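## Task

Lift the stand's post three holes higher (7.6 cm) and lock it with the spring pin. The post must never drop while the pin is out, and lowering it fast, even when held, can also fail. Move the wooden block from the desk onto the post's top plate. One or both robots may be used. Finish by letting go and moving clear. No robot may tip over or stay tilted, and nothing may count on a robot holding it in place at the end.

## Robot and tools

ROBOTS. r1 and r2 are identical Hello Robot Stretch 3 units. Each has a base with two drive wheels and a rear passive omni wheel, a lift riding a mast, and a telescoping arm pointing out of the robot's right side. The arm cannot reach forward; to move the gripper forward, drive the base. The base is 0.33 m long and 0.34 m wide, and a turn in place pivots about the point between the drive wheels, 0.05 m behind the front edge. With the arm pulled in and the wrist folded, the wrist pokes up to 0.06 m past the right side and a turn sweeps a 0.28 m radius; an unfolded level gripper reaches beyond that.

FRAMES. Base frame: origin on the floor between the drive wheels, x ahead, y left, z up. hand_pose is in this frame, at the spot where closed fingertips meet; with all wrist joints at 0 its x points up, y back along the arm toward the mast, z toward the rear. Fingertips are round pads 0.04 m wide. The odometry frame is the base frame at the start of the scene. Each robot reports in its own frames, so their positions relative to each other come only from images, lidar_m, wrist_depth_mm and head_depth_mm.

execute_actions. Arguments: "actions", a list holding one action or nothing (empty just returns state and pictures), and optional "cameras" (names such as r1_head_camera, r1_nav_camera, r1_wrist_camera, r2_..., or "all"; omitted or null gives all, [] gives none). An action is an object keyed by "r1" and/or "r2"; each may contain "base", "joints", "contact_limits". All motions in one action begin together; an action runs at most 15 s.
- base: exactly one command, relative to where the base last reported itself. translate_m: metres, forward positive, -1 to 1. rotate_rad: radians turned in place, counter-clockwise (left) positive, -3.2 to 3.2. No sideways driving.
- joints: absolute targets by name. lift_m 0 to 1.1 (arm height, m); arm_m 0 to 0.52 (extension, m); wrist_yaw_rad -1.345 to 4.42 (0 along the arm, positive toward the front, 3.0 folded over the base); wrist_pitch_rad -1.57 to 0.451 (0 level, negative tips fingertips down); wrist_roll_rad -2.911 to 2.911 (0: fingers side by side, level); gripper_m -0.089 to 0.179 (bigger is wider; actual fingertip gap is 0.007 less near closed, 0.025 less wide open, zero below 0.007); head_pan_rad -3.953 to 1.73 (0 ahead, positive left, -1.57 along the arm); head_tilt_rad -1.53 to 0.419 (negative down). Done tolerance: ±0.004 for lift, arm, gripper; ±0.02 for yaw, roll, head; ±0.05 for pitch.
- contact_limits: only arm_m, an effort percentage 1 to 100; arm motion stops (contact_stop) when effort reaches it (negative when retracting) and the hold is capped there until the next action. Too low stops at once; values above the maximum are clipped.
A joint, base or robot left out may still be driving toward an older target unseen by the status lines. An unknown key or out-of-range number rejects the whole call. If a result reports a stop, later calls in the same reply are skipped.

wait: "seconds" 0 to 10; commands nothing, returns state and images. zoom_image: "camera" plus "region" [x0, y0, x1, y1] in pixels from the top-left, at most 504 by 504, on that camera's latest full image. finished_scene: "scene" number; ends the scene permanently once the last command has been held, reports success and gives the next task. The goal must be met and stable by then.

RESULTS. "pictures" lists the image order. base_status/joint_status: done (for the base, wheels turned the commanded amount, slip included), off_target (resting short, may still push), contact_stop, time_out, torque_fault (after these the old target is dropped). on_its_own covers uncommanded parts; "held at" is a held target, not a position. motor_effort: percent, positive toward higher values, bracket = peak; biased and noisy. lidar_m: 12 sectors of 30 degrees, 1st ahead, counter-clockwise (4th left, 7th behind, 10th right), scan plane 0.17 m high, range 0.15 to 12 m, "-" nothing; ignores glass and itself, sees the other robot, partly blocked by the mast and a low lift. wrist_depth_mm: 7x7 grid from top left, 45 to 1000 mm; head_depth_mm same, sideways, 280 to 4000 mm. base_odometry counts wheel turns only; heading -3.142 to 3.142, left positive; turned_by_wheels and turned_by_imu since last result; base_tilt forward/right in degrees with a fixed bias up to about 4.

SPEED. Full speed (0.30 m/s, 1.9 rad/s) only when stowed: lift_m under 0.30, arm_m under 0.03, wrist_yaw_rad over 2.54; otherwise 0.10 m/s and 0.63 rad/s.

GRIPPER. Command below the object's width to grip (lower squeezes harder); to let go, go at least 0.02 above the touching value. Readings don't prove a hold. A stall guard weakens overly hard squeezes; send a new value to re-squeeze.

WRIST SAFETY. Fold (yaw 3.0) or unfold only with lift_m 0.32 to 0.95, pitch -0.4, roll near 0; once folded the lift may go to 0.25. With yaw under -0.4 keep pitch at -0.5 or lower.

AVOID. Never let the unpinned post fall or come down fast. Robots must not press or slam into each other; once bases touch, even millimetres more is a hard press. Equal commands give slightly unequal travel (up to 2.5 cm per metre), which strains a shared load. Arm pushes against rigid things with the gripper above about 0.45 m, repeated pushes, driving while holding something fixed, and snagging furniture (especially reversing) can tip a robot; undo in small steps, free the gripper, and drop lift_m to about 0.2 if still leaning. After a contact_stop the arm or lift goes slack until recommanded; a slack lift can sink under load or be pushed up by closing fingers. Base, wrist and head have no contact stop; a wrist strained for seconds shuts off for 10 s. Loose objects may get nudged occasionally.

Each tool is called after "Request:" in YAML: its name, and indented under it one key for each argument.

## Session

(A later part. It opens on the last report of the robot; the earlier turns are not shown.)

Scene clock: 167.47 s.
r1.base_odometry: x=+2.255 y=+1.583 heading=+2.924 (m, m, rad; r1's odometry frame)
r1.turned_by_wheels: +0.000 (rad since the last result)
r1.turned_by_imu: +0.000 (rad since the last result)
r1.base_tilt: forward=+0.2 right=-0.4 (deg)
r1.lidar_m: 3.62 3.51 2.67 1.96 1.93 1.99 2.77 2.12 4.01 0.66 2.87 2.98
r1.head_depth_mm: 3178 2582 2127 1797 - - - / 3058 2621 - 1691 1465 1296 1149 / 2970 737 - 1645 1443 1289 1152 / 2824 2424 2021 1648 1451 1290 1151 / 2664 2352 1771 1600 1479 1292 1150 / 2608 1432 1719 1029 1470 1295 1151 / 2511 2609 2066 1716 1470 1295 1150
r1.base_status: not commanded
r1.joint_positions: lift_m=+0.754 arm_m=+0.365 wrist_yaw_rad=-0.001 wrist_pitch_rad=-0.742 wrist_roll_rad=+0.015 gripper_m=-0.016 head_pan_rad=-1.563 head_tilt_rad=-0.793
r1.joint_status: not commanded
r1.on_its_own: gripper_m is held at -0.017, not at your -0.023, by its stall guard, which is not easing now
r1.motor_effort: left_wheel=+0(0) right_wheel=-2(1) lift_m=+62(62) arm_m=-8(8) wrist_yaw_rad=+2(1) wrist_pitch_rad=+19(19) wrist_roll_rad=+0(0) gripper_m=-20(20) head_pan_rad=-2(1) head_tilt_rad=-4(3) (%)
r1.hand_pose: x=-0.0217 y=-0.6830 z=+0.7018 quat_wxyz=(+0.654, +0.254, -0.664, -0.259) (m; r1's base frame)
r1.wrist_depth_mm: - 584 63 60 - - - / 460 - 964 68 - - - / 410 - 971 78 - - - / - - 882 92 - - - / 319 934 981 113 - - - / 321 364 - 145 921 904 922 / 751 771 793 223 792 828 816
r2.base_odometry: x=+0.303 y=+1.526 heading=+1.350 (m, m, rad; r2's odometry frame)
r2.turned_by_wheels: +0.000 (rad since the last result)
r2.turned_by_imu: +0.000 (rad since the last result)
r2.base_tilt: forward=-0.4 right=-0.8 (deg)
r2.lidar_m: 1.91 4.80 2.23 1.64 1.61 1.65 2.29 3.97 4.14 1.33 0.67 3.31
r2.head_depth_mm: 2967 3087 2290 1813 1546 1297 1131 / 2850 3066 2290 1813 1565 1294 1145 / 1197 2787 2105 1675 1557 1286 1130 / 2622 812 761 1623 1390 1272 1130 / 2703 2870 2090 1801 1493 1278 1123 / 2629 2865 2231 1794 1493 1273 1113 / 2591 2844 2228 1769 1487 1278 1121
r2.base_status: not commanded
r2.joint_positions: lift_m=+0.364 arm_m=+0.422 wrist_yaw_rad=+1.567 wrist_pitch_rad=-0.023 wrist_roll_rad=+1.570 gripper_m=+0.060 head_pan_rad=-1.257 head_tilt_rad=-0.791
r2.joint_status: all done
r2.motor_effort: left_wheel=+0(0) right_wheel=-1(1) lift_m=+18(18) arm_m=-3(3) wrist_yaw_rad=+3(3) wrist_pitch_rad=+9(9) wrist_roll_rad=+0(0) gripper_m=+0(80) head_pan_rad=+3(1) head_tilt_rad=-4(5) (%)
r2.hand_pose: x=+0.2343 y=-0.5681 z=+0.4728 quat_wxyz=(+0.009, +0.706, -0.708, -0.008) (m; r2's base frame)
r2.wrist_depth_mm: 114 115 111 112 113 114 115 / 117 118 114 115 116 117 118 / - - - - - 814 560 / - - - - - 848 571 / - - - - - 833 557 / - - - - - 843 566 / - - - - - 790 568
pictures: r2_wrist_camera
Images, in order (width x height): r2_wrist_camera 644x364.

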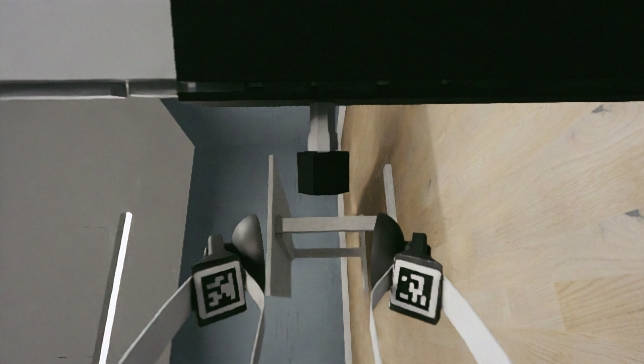

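Request:
execute_actions:
  actions:
    - {"r1":{"joints":{"lift_m":0.744}},"r2":{"base":{"translate_m":-0.004},"joints":{"arm_m":0.46},"contact_limits":{"arm_m":16}}}
  cameras: []

Request:
execute_actions:
  actions:
    - {"r1":{"joints":{"gripper_m":0.09,"lift_m":0.74}}}
  cameras: []

Request:
execute_actions:
  actions:
    - {"r1":{"base":{"translate_m":-0.004}}}
  cameras: ["r1_wrist_camera"]

Request:
execute_actions:
  actions:
    - {"r1":{"joints":{"gripper_m":-0.023}}}
  cameras: []

Request:
execute_actions:
  actions:
    - {"r1":{"joints":{"lift_m":0.7435}}}
  cameras: ["r2_wrist_camera"]

Request:
execute_actions:
  actions:
    - {"r2":{"joints":{"gripper_m":-0.085,"arm_m":0.463}}}
  cameras: []

Request:
execute_actions:
  actions:
    - {"r2":{"joints":{"arm_m":0.424},"contact_limits":{"arm_m":40}}}
  cameras: ["r2_wrist_camera"]

Request:
execute_actions:
  actions:
    - {"r1":{"joints":{"lift_m":0.754}}}
  cameras: ["r2_wrist_camera"]

Request:
execute_actions:
  actions:
    - {"r2":{"joints":{"gripper_m":0.06}}}
  cameras: ["r2_wrist_camera"]

Scene clock: 177.33 s.
r1.base_odometry: x=+2.255 y=+1.583 heading=+2.923 (m, m, rad; r1's odometry frame)
r1.turned_by_wheels: +0.000 (rad since the last result)
r1.turned_by_imu: +0.001 (rad since the last result)
r1.base_tilt: forward=+0.4 right=-0.5 (deg)
r1.lidar_m: 3.62 3.51 2.67 1.96 1.93 2.00 2.77 2.12 4.04 0.67 2.87 2.99
r1.head_depth_mm: 3211 2660 2103 1785 - - - / 3094 2630 2219 1692 1487 1297 1152 / 2970 741 685 1663 1456 1288 1149 / 2869 2478 2039 1713 1456 1294 1153 / 2666 2348 1782 1592 1481 1296 1147 / 2603 1450 1678 1005 1480 1294 1149 / 2497 2630 2079 1739 1475 1291 1146
r1.base_status: not commanded
r1.joint_positions: lift_m=+0.744 arm_m=+0.365 wrist_yaw_rad=-0.004 wrist_pitch_rad=-0.717 wrist_roll_rad=+0.015 gripper_m=-0.017 head_pan_rad=-1.563 head_tilt_rad=-0.793
r1.joint_status: all done
r1.on_its_own: gripper_m is held at -0.017, not at your -0.023, by its stall guard, which is not easing now
r1.motor_effort: left_wheel=-3(8) right_wheel=+5(6) lift_m=+39(56) arm_m=-7(8) wrist_yaw_rad=+3(4) wrist_pitch_rad=+7(19) wrist_roll_rad=+0(0) gripper_m=-20(19) head_pan_rad=-2(2) head_tilt_rad=-3(2) (%)
r1.hand_pose: x=-0.0223 y=-0.6878 z=+0.6961 quat_wxyz=(+0.657, +0.245, -0.667, -0.252) (m; r1's base frame)
r1.wrist_depth_mm: - 627 841 61 - - - / - - - 69 - - - / 419 - 985 79 - - - / - - 911 93 - - - / 942 947 979 112 - - - / 305 364 - 141 900 915 918 / 307 337 772 206 791 826 846
r2.base_odometry: x=+0.302 y=+1.522 heading=+1.350 (m, m, rad; r2's odometry frame)
r2.turned_by_wheels: +0.000 (rad since the last result)
r2.turned_by_imu: +0.001 (rad since the last result)
r2.base_tilt: forward=-0.5 right=-0.9 (deg)
r2.lidar_m: 1.90 4.80 2.23 1.64 1.61 1.66 2.29 3.98 4.16 1.33 0.67 3.32
r2.head_depth_mm: 2971 3058 2297 1833 1554 1283 1129 / 2915 3065 2276 1827 1465 1295 1145 / 1201 2753 2117 1676 1428 1285 1129 / 2605 823 762 1625 1393 1271 1128 / 2726 2869 2095 1796 1494 1288 1119 / 2670 2863 2241 1798 1488 1277 1117 / 2615 2804 2227 1763 1493 1273 1119
r2.base_status: done
r2.joint_positions: lift_m=+0.364 arm_m=+0.460 wrist_yaw_rad=+1.568 wrist_pitch_rad=-0.023 wrist_roll_rad=+1.570 gripper_m=+0.060 head_pan_rad=-1.257 head_tilt_rad=-0.791
r2.joint_status: all done
r2.motor_effort: left_wheel=+0(2) right_wheel=-1(6) lift_m=+18(18) arm_m=+3(5) wrist_yaw_rad=+1(3) wrist_pitch_rad=+9(9) wrist_roll_rad=+0(0) gripper_m=+1(0) head_pan_rad=+1(4) head_tilt_rad=-4(5) (%)
r2.contact_limits: arm_m 16 (drawing in: default 26, maximum 43; extending or still: default 36, maximum 59)
r2.hand_pose: x=+0.2343 y=-0.6055 z=+0.4728 quat_wxyz=(+0.009, +0.706, -0.708, -0.008) (m; r2's base frame)
r2.wrist_depth_mm: - - - - - 821 557 / - - - - - 721 514 / 123 124 120 121 122 123 124 / - 136 123 124 125 126 128 / - - - - - 821 559 / - - - - - 845 559 / - - - - - 791 580
pictures: none
No camera images: the call's "cameras" was empty. Leave "cameras" out to get every camera's image.

Scene clock: 178.90 s.
r1.base_odometry: x=+2.255 y=+1.583 heading=+2.923 (m, m, rad; r1's odometry frame)
r1.turned_by_wheels: +0.000 (rad since the last result)
r1.turned_by_imu: +0.000 (rad since the last result)
r1.base_tilt: forward=+0.4 right=-0.6 (deg)
r1.lidar_m: 3.62 3.50 2.68 1.96 1.93 2.00 2.77 2.12 4.03 0.67 2.87 2.99
r1.head_depth_mm: 3209 2663 2095 1780 - - - / 3072 2630 2220 1678 1494 1297 1150 / 2952 746 725 1658 1459 1294 1155 / 2830 2541 2049 1716 1458 1289 1148 / 2663 2365 1780 1604 1479 1296 1152 / 2600 1450 1680 1009 1475 1294 1146 / 2499 2618 2092 1728 1482 1294 1154
r1.base_status: not commanded
r1.joint_positions: lift_m=+0.740 arm_m=+0.365 wrist_yaw_rad=-0.003 wrist_pitch_rad=-0.715 wrist_roll_rad=+0.015 gripper_m=+0.090 head_pan_rad=-1.563 head_tilt_rad=-0.793
r1.joint_status: all done
r1.motor_effort: left_wheel=-2(3) right_wheel=+1(5) lift_m=+34(39) arm_m=-7(8) wrist_yaw_rad=+3(4) wrist_pitch_rad=+6(7) wrist_roll_rad=-1(0) gripper_m=+0(79) head_pan_rad=-2(1) head_tilt_rad=-3(3) (%)
r1.hand_pose: x=-0.0221 y=-0.6881 z=+0.6926 quat_wxyz=(+0.657, +0.245, -0.667, -0.250) (m; r1's base frame)
r1.wrist_depth_mm: - 617 888 62 - - - / - - - 70 - - - / 414 - - 80 - - - / - - 943 94 - - - / 961 950 946 113 - - - / 302 615 895 142 891 910 919 / 304 549 785 205 816 824 857
r2.base_odometry: x=+0.302 y=+1.522 heading=+1.350 (m, m, rad; r2's odometry frame)
r2.turned_by_wheels: +0.000 (rad since the last result)
r2.turned_by_imu: +0.000 (rad since the last result)
r2.base_tilt: forward=-0.5 right=-0.8 (deg)
r2.lidar_m: 1.91 4.81 2.23 1.64 1.61 1.65 2.29 3.96 4.14 1.33 0.67 3.32
r2.head_depth_mm: 2902 3071 2290 1821 1554 1293 1126 / 2874 3063 2274 1817 1472 1289 1148 / 1207 2769 2116 1691 1438 1287 1123 / 2617 828 751 1634 1392 1280 1119 / 2692 2937 2097 1755 1490 1286 1125 / 2646 2836 2213 1794 1490 1277 1119 / 2620 2830 2218 1783 1494 1276 1119
r2.base_status: not commanded
r2.joint_positions: lift_m=+0.364 arm_m=+0.460 wrist_yaw_rad=+1.568 wrist_pitch_rad=-0.023 wrist_roll_rad=+1.570 gripper_m=+0.060 head_pan_rad=-1.257 head_tilt_rad=-0.791
r2.joint_status: not commanded
r2.motor_effort: left_wheel=+1(0) right_wheel=-1(1) lift_m=+18(18) arm_m=+3(3) wrist_yaw_rad=+1(2) wrist_pitch_rad=+9(9) wrist_roll_rad=+0(0) gripper_m=+0(0) head_pan_rad=+2(3) head_tilt_rad=-4(3) (%)
r2.hand_pose: x=+0.2343 y=-0.6055 z=+0.4728 quat_wxyz=(+0.009, +0.706, -0.708, -0.008) (m; r2's base frame)
r2.wrist_depth_mm: - - - - - 820 553 / - - - - - 735 507 / 123 124 120 121 122 123 124 / - 127 123 124 125 126 128 / - - - - - 845 564 / - - - - - 824 552 / - - - - - 794 558
pictures: none
No camera images: the call's "cameras" was empty. Leave "cameras" out to get every camera's image.

Scene clock: 179.53 s.
r1.base_odometry: x=+2.259 y=+1.582 heading=+2.923 (m, m, rad; r1's odometry frame)
r1.turned_by_wheels: +0.000 (rad since the last result)
r1.turned_by_imu: +0.000 (rad since the last result)
r1.base_tilt: forward=+0.5 right=-0.6 (deg)
r1.lidar_m: 3.63 3.51 2.68 1.96 1.92 2.00 2.77 2.12 4.04 0.67 2.87 2.99
r1.head_depth_mm: 3209 2634 2092 1780 - - - / 3060 2648 2237 1684 1489 1303 1156 / 2987 746 722 1661 1463 1287 1156 / 2851 2491 2030 1717 1449 1295 1151 / 2645 1594 1777 1610 1494 1292 1152 / 2612 1441 1689 1011 1476 1296 1153 / 2487 2621 2078 1729 1478 1293 1148
r1.base_status: done
r1.joint_positions: lift_m=+0.740 arm_m=+0.365 wrist_yaw_rad=-0.003 wrist_pitch_rad=-0.715 wrist_roll_rad=+0.015 gripper_m=+0.090 head_pan_rad=-1.563 head_tilt_rad=-0.793
r1.joint_status: not commanded
r1.motor_effort: left_wheel=-1(5) right_wheel=+1(5) lift_m=+33(34) arm_m=-6(7) wrist_yaw_rad=+1(3) wrist_pitch_rad=+6(6) wrist_roll_rad=+0(0) gripper_m=+1(0) head_pan_rad=-2(2) head_tilt_rad=-3(4) (%)
r1.hand_pose: x=-0.0220 y=-0.6881 z=+0.6926 quat_wxyz=(+0.657, +0.245, -0.667, -0.250) (m; r1's base frame)
r1.wrist_depth_mm: - 639 65 62 - - - / 484 - 943 70 - - - / 416 - 973 80 - - - / - - 894 94 - - - / 964 982 979 113 - - - / 308 372 352 150 902 908 911 / 311 335 778 221 808 826 833
r2.base_odometry: x=+0.302 y=+1.522 heading=+1.350 (m, m, rad; r2's odometry frame)
r2.turned_by_wheels: +0.000 (rad since the last result)
r2.turned_by_imu: +0.000 (rad since the last result)
r2.base_tilt: forward=-0.4 right=-0.8 (deg)
r2.lidar_m: 1.91 4.79 2.23 1.64 1.61 1.66 2.29 3.96 4.15 1.32 0.67 3.33
r2.head_depth_mm: 2980 3058 2269 1812 1548 1302 1129 / 2859 3041 2250 1806 1476 1291 1151 / 1215 2907 2111 1678 1436 1285 1129 / 2645 832 750 1631 1389 1278 1122 / 2693 2907 2100 1751 1489 1280 1124 / 2693 2880 2231 1804 1482 1280 1119 / 2589 2835 2208 1780 1489 1278 1114
r2.base_status: not commanded
r2.joint_positions: lift_m=+0.364 arm_m=+0.460 wrist_yaw_rad=+1.568 wrist_pitch_rad=-0.023 wrist_roll_rad=+1.570 gripper_m=+0.060 head_pan_rad=-1.257 head_tilt_rad=-0.791
r2.joint_status: not commanded
r2.motor_effort: left_wheel=+1(0) right_wheel=-1(1) lift_m=+18(18) arm_m=+3(3) wrist_yaw_rad=+1(2) wrist_pitch_rad=+9(9) wrist_roll_rad=+0(0) gripper_m=+0(1) head_pan_rad=+2(3) head_tilt_rad=-3(5) (%)
r2.hand_pose: x=+0.2343 y=-0.6055 z=+0.4728 quat_wxyz=(+0.009, +0.706, -0.708, -0.008) (m; r2's base frame)
r2.wrist_depth_mm: - - - - - 827 552 / - - - - - 733 512 / 123 124 120 121 121 123 124 / - 127 123 124 125 127 128 / - - - - - 840 564 / - - - - - 826 567 / - - - - - 785 575
pictures: r1_wrist_camera
Images, in order (width x height): r1_wrist_camera 644x364.

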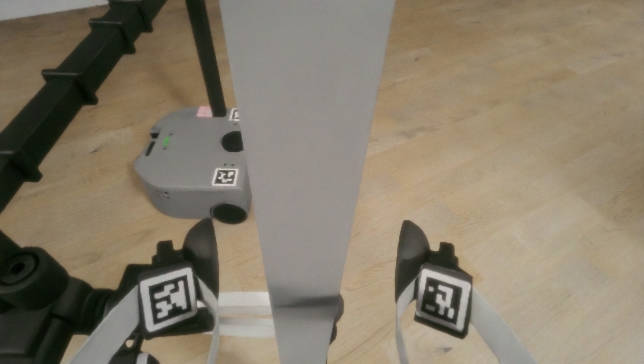

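Scene clock: 181.13 s.
r1.base_odometry: x=+2.259 y=+1.582 heading=+2.924 (m, m, rad; r1's odometry frame)
r1.turned_by_wheels: +0.000 (rad since the last result)
r1.turned_by_imu: +0.000 (rad since the last result)
r1.base_tilt: forward=+0.5 right=-0.5 (deg)
r1.lidar_m: 3.63 3.51 2.67 1.95 1.92 2.00 2.77 2.12 4.01 0.66 2.87 2.99
r1.head_depth_mm: 3222 2620 2097 1784 - - - / 3089 2649 2201 1682 1485 1294 1150 / 2975 741 721 1658 1448 1281 1154 / 2837 2469 2034 1720 1457 1290 1149 / 2658 1594 1779 1608 1476 1297 1156 / 2601 1448 1691 1010 1475 1296 1150 / 2509 2618 2097 1736 1481 1295 1149
r1.base_status: not commanded
r1.joint_positions: lift_m=+0.740 arm_m=+0.365 wrist_yaw_rad=+0.001 wrist_pitch_rad=-0.707 wrist_roll_rad=+0.015 gripper_m=-0.022 head_pan_rad=-1.563 head_tilt_rad=-0.793
r1.joint_status: all done
r1.motor_effort: left_wheel=+0(2) right_wheel=-3(3) lift_m=+36(36) arm_m=-7(7) wrist_yaw_rad=+0(2) wrist_pitch_rad=+2(6) wrist_roll_rad=+0(1) gripper_m=-21(94) head_pan_rad=-2(1) head_tilt_rad=-3(3) (%)
r1.hand_pose: x=-0.0215 y=-0.6896 z=+0.6940 quat_wxyz=(+0.659, +0.243, -0.668, -0.247) (m; r1's base frame)
r1.wrist_depth_mm: - 612 64 61 - - - / - - 918 68 - - - / 414 - 969 78 - - - / - - 903 91 - - - / 959 970 978 110 - - - / 305 360 - 138 919 918 925 / 310 332 760 199 795 830 820
r2.base_odometry: x=+0.302 y=+1.522 heading=+1.350 (m, m, rad; r2's odometry frame)
r2.turned_by_wheels: +0.000 (rad since the last result)
r2.turned_by_imu: +0.000 (rad since the last result)
r2.base_tilt: forward=-0.5 right=-0.9 (deg)
r2.lidar_m: 1.91 4.80 2.22 1.64 1.61 1.66 2.29 3.98 4.15 1.33 0.67 3.31
r2.head_depth_mm: 2953 3043 2277 1802 1554 1291 1132 / 2850 3014 2282 1816 1466 1296 1152 / 1223 2854 2108 1686 1436 1293 1127 / 2615 829 762 1632 1396 1278 1125 / 2712 2907 2095 1801 1490 1281 1123 / 2641 2858 2249 1804 1485 1280 1118 / 2622 2809 2215 1768 1491 1271 1118
r2.base_status: not commanded
r2.joint_positions: lift_m=+0.364 arm_m=+0.460 wrist_yaw_rad=+1.568 wrist_pitch_rad=-0.023 wrist_roll_rad=+1.570 gripper_m=+0.060 head_pan_rad=-1.257 head_tilt_rad=-0.791
r2.joint_status: not commanded
r2.motor_effort: left_wheel=-1(1) right_wheel=-1(1) lift_m=+18(18) arm_m=+3(3) wrist_yaw_rad=+2(2) wrist_pitch_rad=+9(9) wrist_roll_rad=+0(0) gripper_m=+0(1) head_pan_rad=+0(2) head_tilt_rad=-4(4) (%)
r2.hand_pose: x=+0.2343 y=-0.6055 z=+0.4728 quat_wxyz=(+0.009, +0.706, -0.708, -0.008) (m; r2's base frame)
r2.wrist_depth_mm: - - - - - 824 550 / - - - - - 726 514 / 123 124 120 121 122 123 124 / - 127 123 124 125 126 128 / - - - - - 829 560 / - - - - - 841 569 / - - - - - 782 570
pictures: none
No camera images: the call's "cameras" was empty. Leave "cameras" out to get every camera's image.

Scene clock: 181.67 s.
r1.base_odometry: x=+2.259 y=+1.582 heading=+2.924 (m, m, rad; r1's odometry frame)
r1.turned_by_wheels: +0.000 (rad since the last result)
r1.turned_by_imu: +0.000 (rad since the last result)
r1.base_tilt: forward=+0.4 right=-0.5 (deg)
r1.lidar_m: 3.62 3.51 2.67 1.96 1.92 1.99 2.77 2.12 4.04 0.66 2.87 2.99
r1.head_depth_mm: 3226 2646 2111 1796 - - - / 3083 2627 2220 1707 1482 1292 1154 / 2983 740 722 1669 1454 1285 1150 / 2844 2459 2024 1722 1447 1296 1149 / 2650 1581 1788 1612 1482 1290 1146 / 2603 1446 1683 1011 1480 1296 1150 / 2491 2617 2091 1734 1483 1291 1145
r1.base_status: not commanded
r1.joint_positions: lift_m=+0.743 arm_m=+0.365 wrist_yaw_rad=+0.001 wrist_pitch_rad=-0.712 wrist_roll_rad=+0.015 gripper_m=-0.022 head_pan_rad=-1.563 head_tilt_rad=-0.793
r1.joint_status: all done
r1.motor_effort: left_wheel=+0(0) right_wheel=-4(4) lift_m=+57(58) arm_m=-6(6) wrist_yaw_rad=-1(0) wrist_pitch_rad=+5(6) wrist_roll_rad=+0(0) gripper_m=-22(21) head_pan_rad=-2(1) head_tilt_rad=-4(3) (%)
r1.hand_pose: x=-0.0215 y=-0.6886 z=+0.6958 quat_wxyz=(+0.658, +0.245, -0.667, -0.248) (m; r1's base frame)
r1.wrist_depth_mm: - 619 64 61 - - - / - - 933 69 - - - / 418 - 990 79 - - - / - - 897 92 - - - / 941 956 953 111 - - - / 304 361 - 139 912 915 921 / 309 334 757 210 795 827 842
r2.base_odometry: x=+0.302 y=+1.522 heading=+1.350 (m, m, rad; r2's odometry frame)
r2.turned_by_wheels: +0.000 (rad since the last result)
r2.turned_by_imu: +0.000 (rad since the last result)
r2.base_tilt: forward=-0.5 right=-0.7 (deg)
r2.lidar_m: 1.91 4.79 2.23 1.64 1.60 1.65 2.29 3.98 4.16 1.33 0.67 3.32
r2.head_depth_mm: 2990 3069 2300 1823 1558 1297 1128 / 2871 3059 2263 1823 1477 1289 1148 / 1212 2891 2112 1687 1447 1290 1131 / 2601 824 761 1629 1395 1274 1123 / 2744 2869 2089 1787 1492 1282 1121 / 2677 2886 2210 1789 1495 1287 1117 / 2635 2827 2240 1778 1485 1279 1117
r2.base_status: not commanded
r2.joint_positions: lift_m=+0.364 arm_m=+0.460 wrist_yaw_rad=+1.568 wrist_pitch_rad=-0.023 wrist_roll_rad=+1.570 gripper_m=+0.060 head_pan_rad=-1.257 head_tilt_rad=-0.791
r2.joint_status: not commanded
r2.motor_effort: left_wheel=+1(0) right_wheel=+0(1) lift_m=+18(18) arm_m=+3(3) wrist_yaw_rad=+2(2) wrist_pitch_rad=+9(9) wrist_roll_rad=+0(0) gripper_m=+1(0) head_pan_rad=+2(2) head_tilt_rad=-4(4) (%)
r2.hand_pose: x=+0.2343 y=-0.6055 z=+0.4728 quat_wxyz=(+0.009, +0.706, -0.708, -0.008) (m; r2's base frame)
r2.wrist_depth_mm: - - - - - 844 552 / - - - - - 712 517 / 123 124 120 121 122 123 124 / - 136 123 124 125 126 128 / - - - - - 839 569 / - - - - - 858 557 / - - - - - 788 561
pictures: r2_wrist_camera
Images, in order (width x height): r2_wrist_camera 644x364.

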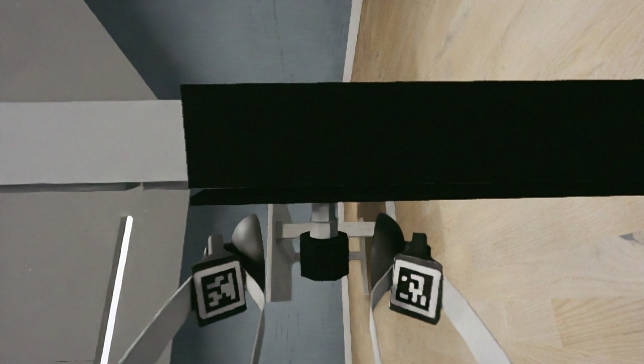

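Scene clock: 183.60 s.
r1.base_odometry: x=+2.259 y=+1.582 heading=+2.924 (m, m, rad; r1's odometry frame)
r1.turned_by_wheels: +0.000 (rad since the last result)
r1.turned_by_imu: +0.000 (rad since the last result)
r1.base_tilt: forward=+0.6 right=-0.7 (deg)
r1.lidar_m: 3.62 3.51 2.67 1.95 1.93 2.00 2.77 2.12 4.02 0.66 2.87 2.99
r1.head_depth_mm: 3191 2644 2099 1784 - - - / 3096 2627 2217 1691 1479 1304 1149 / 2970 741 722 1651 1455 1284 1150 / 2818 2442 2042 1721 1448 1294 1146 / 2656 1589 1794 1602 1478 1292 1151 / 2602 1439 1676 999 1480 1293 1149 / 2501 2608 2075 1723 1480 1293 1147
r1.base_status: not commanded
r1.joint_positions: lift_m=+0.743 arm_m=+0.365 wrist_yaw_rad=+0.001 wrist_pitch_rad=-0.712 wrist_roll_rad=+0.015 gripper_m=-0.022 head_pan_rad=-1.563 head_tilt_rad=-0.793
r1.joint_status: not commanded
r1.motor_effort: left_wheel=+0(0) right_wheel=-3(3) lift_m=+57(57) arm_m=-6(7) wrist_yaw_rad=+0(1) wrist_pitch_rad=+5(5) wrist_roll_rad=+0(0) gripper_m=-21(20) head_pan_rad=-2(1) head_tilt_rad=-3(2) (%)
r1.hand_pose: x=-0.0215 y=-0.6886 z=+0.6958 quat_wxyz=(+0.658, +0.245, -0.667, -0.248) (m; r1's base frame)
r1.wrist_depth_mm: - 617 64 61 - - - / - - 944 69 - - - / 416 - 961 79 - - - / - - 890 92 - - - / 985 980 954 111 - - - / 301 363 - 140 924 914 918 / 305 340 779 210 803 830 848
r2.base_odometry: x=+0.302 y=+1.523 heading=+1.352 (m, m, rad; r2's odometry frame)
r2.turned_by_wheels: +0.003 (rad since the last result)
r2.turned_by_imu: +0.004 (rad since the last result)
r2.base_tilt: forward=-0.4 right=-0.8 (deg)
r2.lidar_m: 1.91 4.82 2.21 1.64 1.61 1.66 2.30 3.96 4.15 1.33 0.67 3.31
r2.head_depth_mm: 2926 3070 2281 1824 1528 1294 1128 / 2832 2998 2263 1834 1477 1289 1147 / 1199 2794 2104 1684 1431 1290 1127 / 2594 823 761 1620 1391 1279 1116 / 2750 2917 2097 1802 1492 1285 1118 / 2656 2843 2236 1790 1494 1279 1125 / 2616 2824 2225 1787 1482 1272 1119
r2.base_status: not commanded
r2.joint_positions: lift_m=+0.364 arm_m=+0.463 wrist_yaw_rad=+1.562 wrist_pitch_rad=-0.022 wrist_roll_rad=+1.570 gripper_m=-0.083 head_pan_rad=-1.257 head_tilt_rad=-0.791
r2.joint_status: all done
r2.on_its_own: left_wheel is at rest, and its effort (+26) is outside its rest range (-18 to +18); right_wheel is at rest, and its effort (-46) is outside its rest range (-18 to +18)
r2.motor_effort: left_wheel=+26(26) right_wheel=-46(47) lift_m=+18(18) arm_m=+2(2) wrist_yaw_rad=+8(8) wrist_pitch_rad=+9(12) wrist_roll_rad=+0(0) gripper_m=-38(100) head_pan_rad=+3(0) head_tilt_rad=-4(3) (%)
r2.hand_pose: x=+0.2343 y=-0.6100 z=+0.4729 quat_wxyz=(+0.009, +0.704, -0.710, -0.008) (m; r2's base frame)
r2.wrist_depth_mm: - - - - - 823 547 / - - - - - 721 507 / 118 119 115 116 117 118 119 / 131 122 118 119 120 121 122 / - - - 139 - 846 561 / - - - 138 - 844 559 / - - - - - 836 576
pictures: none
No camera images: the call's "cameras" was empty. Leave "cameras" out to get every camera's image.

Scene clock: 185.13 s.
r1.base_odometry: x=+2.259 y=+1.582 heading=+2.924 (m, m, rad; r1's odometry frame)
r1.turned_by_wheels: +0.000 (rad since the last result)
r1.turned_by_imu: +0.000 (rad since the last result)
r1.base_tilt: forward=+0.5 right=-0.6 (deg)
r1.lidar_m: 3.63 3.51 2.67 1.95 1.93 1.99 2.77 2.12 4.03 0.67 2.87 2.99
r1.head_depth_mm: 3201 2632 2101 1777 - - - / 3085 2601 2227 1691 1480 1299 1158 / 2986 731 682 1667 1451 1286 1150 / 2808 2456 2037 1660 1455 1297 1150 / 2643 1589 1784 1601 1481 1289 1148 / 2602 1448 1696 1035 1481 1300 1152 / 2484 2620 2089 1738 1476 1296 1147
r1.base_status: not commanded
r1.joint_positions: lift_m=+0.743 arm_m=+0.365 wrist_yaw_rad=+0.001 wrist_pitch_rad=-0.704 wrist_roll_rad=+0.015 gripper_m=-0.022 head_pan_rad=-1.563 head_tilt_rad=-0.793
r1.joint_status: not commanded
r1.motor_effort: left_wheel=+1(1) right_wheel=-4(4) lift_m=+51(57) arm_m=-7(6) wrist_yaw_rad=+0(0) wrist_pitch_rad=+1(5) wrist_roll_rad=+0(0) gripper_m=-19(20) head_pan_rad=-2(2) head_tilt_rad=-3(3) (%)
r1.hand_pose: x=-0.0215 y=-0.6900 z=+0.6973 quat_wxyz=(+0.659, +0.243, -0.668, -0.246) (m; r1's base frame)
r1.wrist_depth_mm: - 614 64 61 - - - / - - 947 69 - - - / 417 - 986 78 - - - / - - 906 91 - - - / 321 985 970 110 - - - / 318 356 - 137 923 907 933 / 333 358 779 197 805 827 822
r2.base_odometry: x=+0.302 y=+1.523 heading=+1.351 (m, m, rad; r2's odometry frame)
r2.turned_by_wheels: -0.002 (rad since the last result)
r2.turned_by_imu: -0.002 (rad since the last result)
r2.base_tilt: forward=-0.5 right=-0.8 (deg)
r2.lidar_m: 1.91 4.81 2.22 1.64 1.60 1.66 2.29 3.98 4.16 1.33 0.67 3.32
r2.head_depth_mm: 2980 3090 2281 1809 1551 1298 1133 / 2867 3026 2285 1805 1576 1288 1148 / 1203 2876 2117 1685 1538 1282 1123 / 2617 822 760 1627 1391 1276 1122 / 2719 2878 2086 1798 1497 1275 1123 / 2696 2848 2230 1792 1498 1285 1110 / 2570 2801 2226 1777 1484 1277 1118
r2.base_status: not commanded
r2.joint_positions: lift_m=+0.364 arm_m=+0.425 wrist_yaw_rad=+1.473 wrist_pitch_rad=-0.023 wrist_roll_rad=+1.570 gripper_m=-0.077 head_pan_rad=-1.257 head_tilt_rad=-0.791
r2.joint_status: all done
r2.on_its_own: gripper_m is held at -0.078, not at your -0.085, by its stall guard, which is still easing; arm_m is at rest, and its effort (-15) is outside its rest range (-14 to +14); wrist_yaw_rad is at rest, and its effort (+100) is outside its rest range (-12 to +12)
r2.motor_effort: left_wheel=+7(26) right_wheel=-18(47) lift_m=+18(18) arm_m=-15(17) wrist_yaw_rad=+100(100) wrist_pitch_rad=+9(9) wrist_roll_rad=+0(0) gripper_m=-35(39) head_pan_rad=+3(3) head_tilt_rad=-4(4) (%)
r2.contact_limits: arm_m 40 (drawing in: default 26, maximum 43; extending or still: default 36, maximum 59)
r2.hand_pose: x=+0.2330 y=-0.5951 z=+0.4726 quat_wxyz=(+0.009, +0.672, -0.741, -0.008) (m; r2's base frame)
r2.wrist_depth_mm: - - - - - 824 543 / - 129 125 125 126 128 129 / 129 130 126 127 128 129 130 / - - - - - 794 526 / - - - 142 - 856 566 / - - - - - 832 556 / - - - - - 866 567
pictures: r2_wrist_camera
Images, in order (width x height): r2_wrist_camera 644x364.

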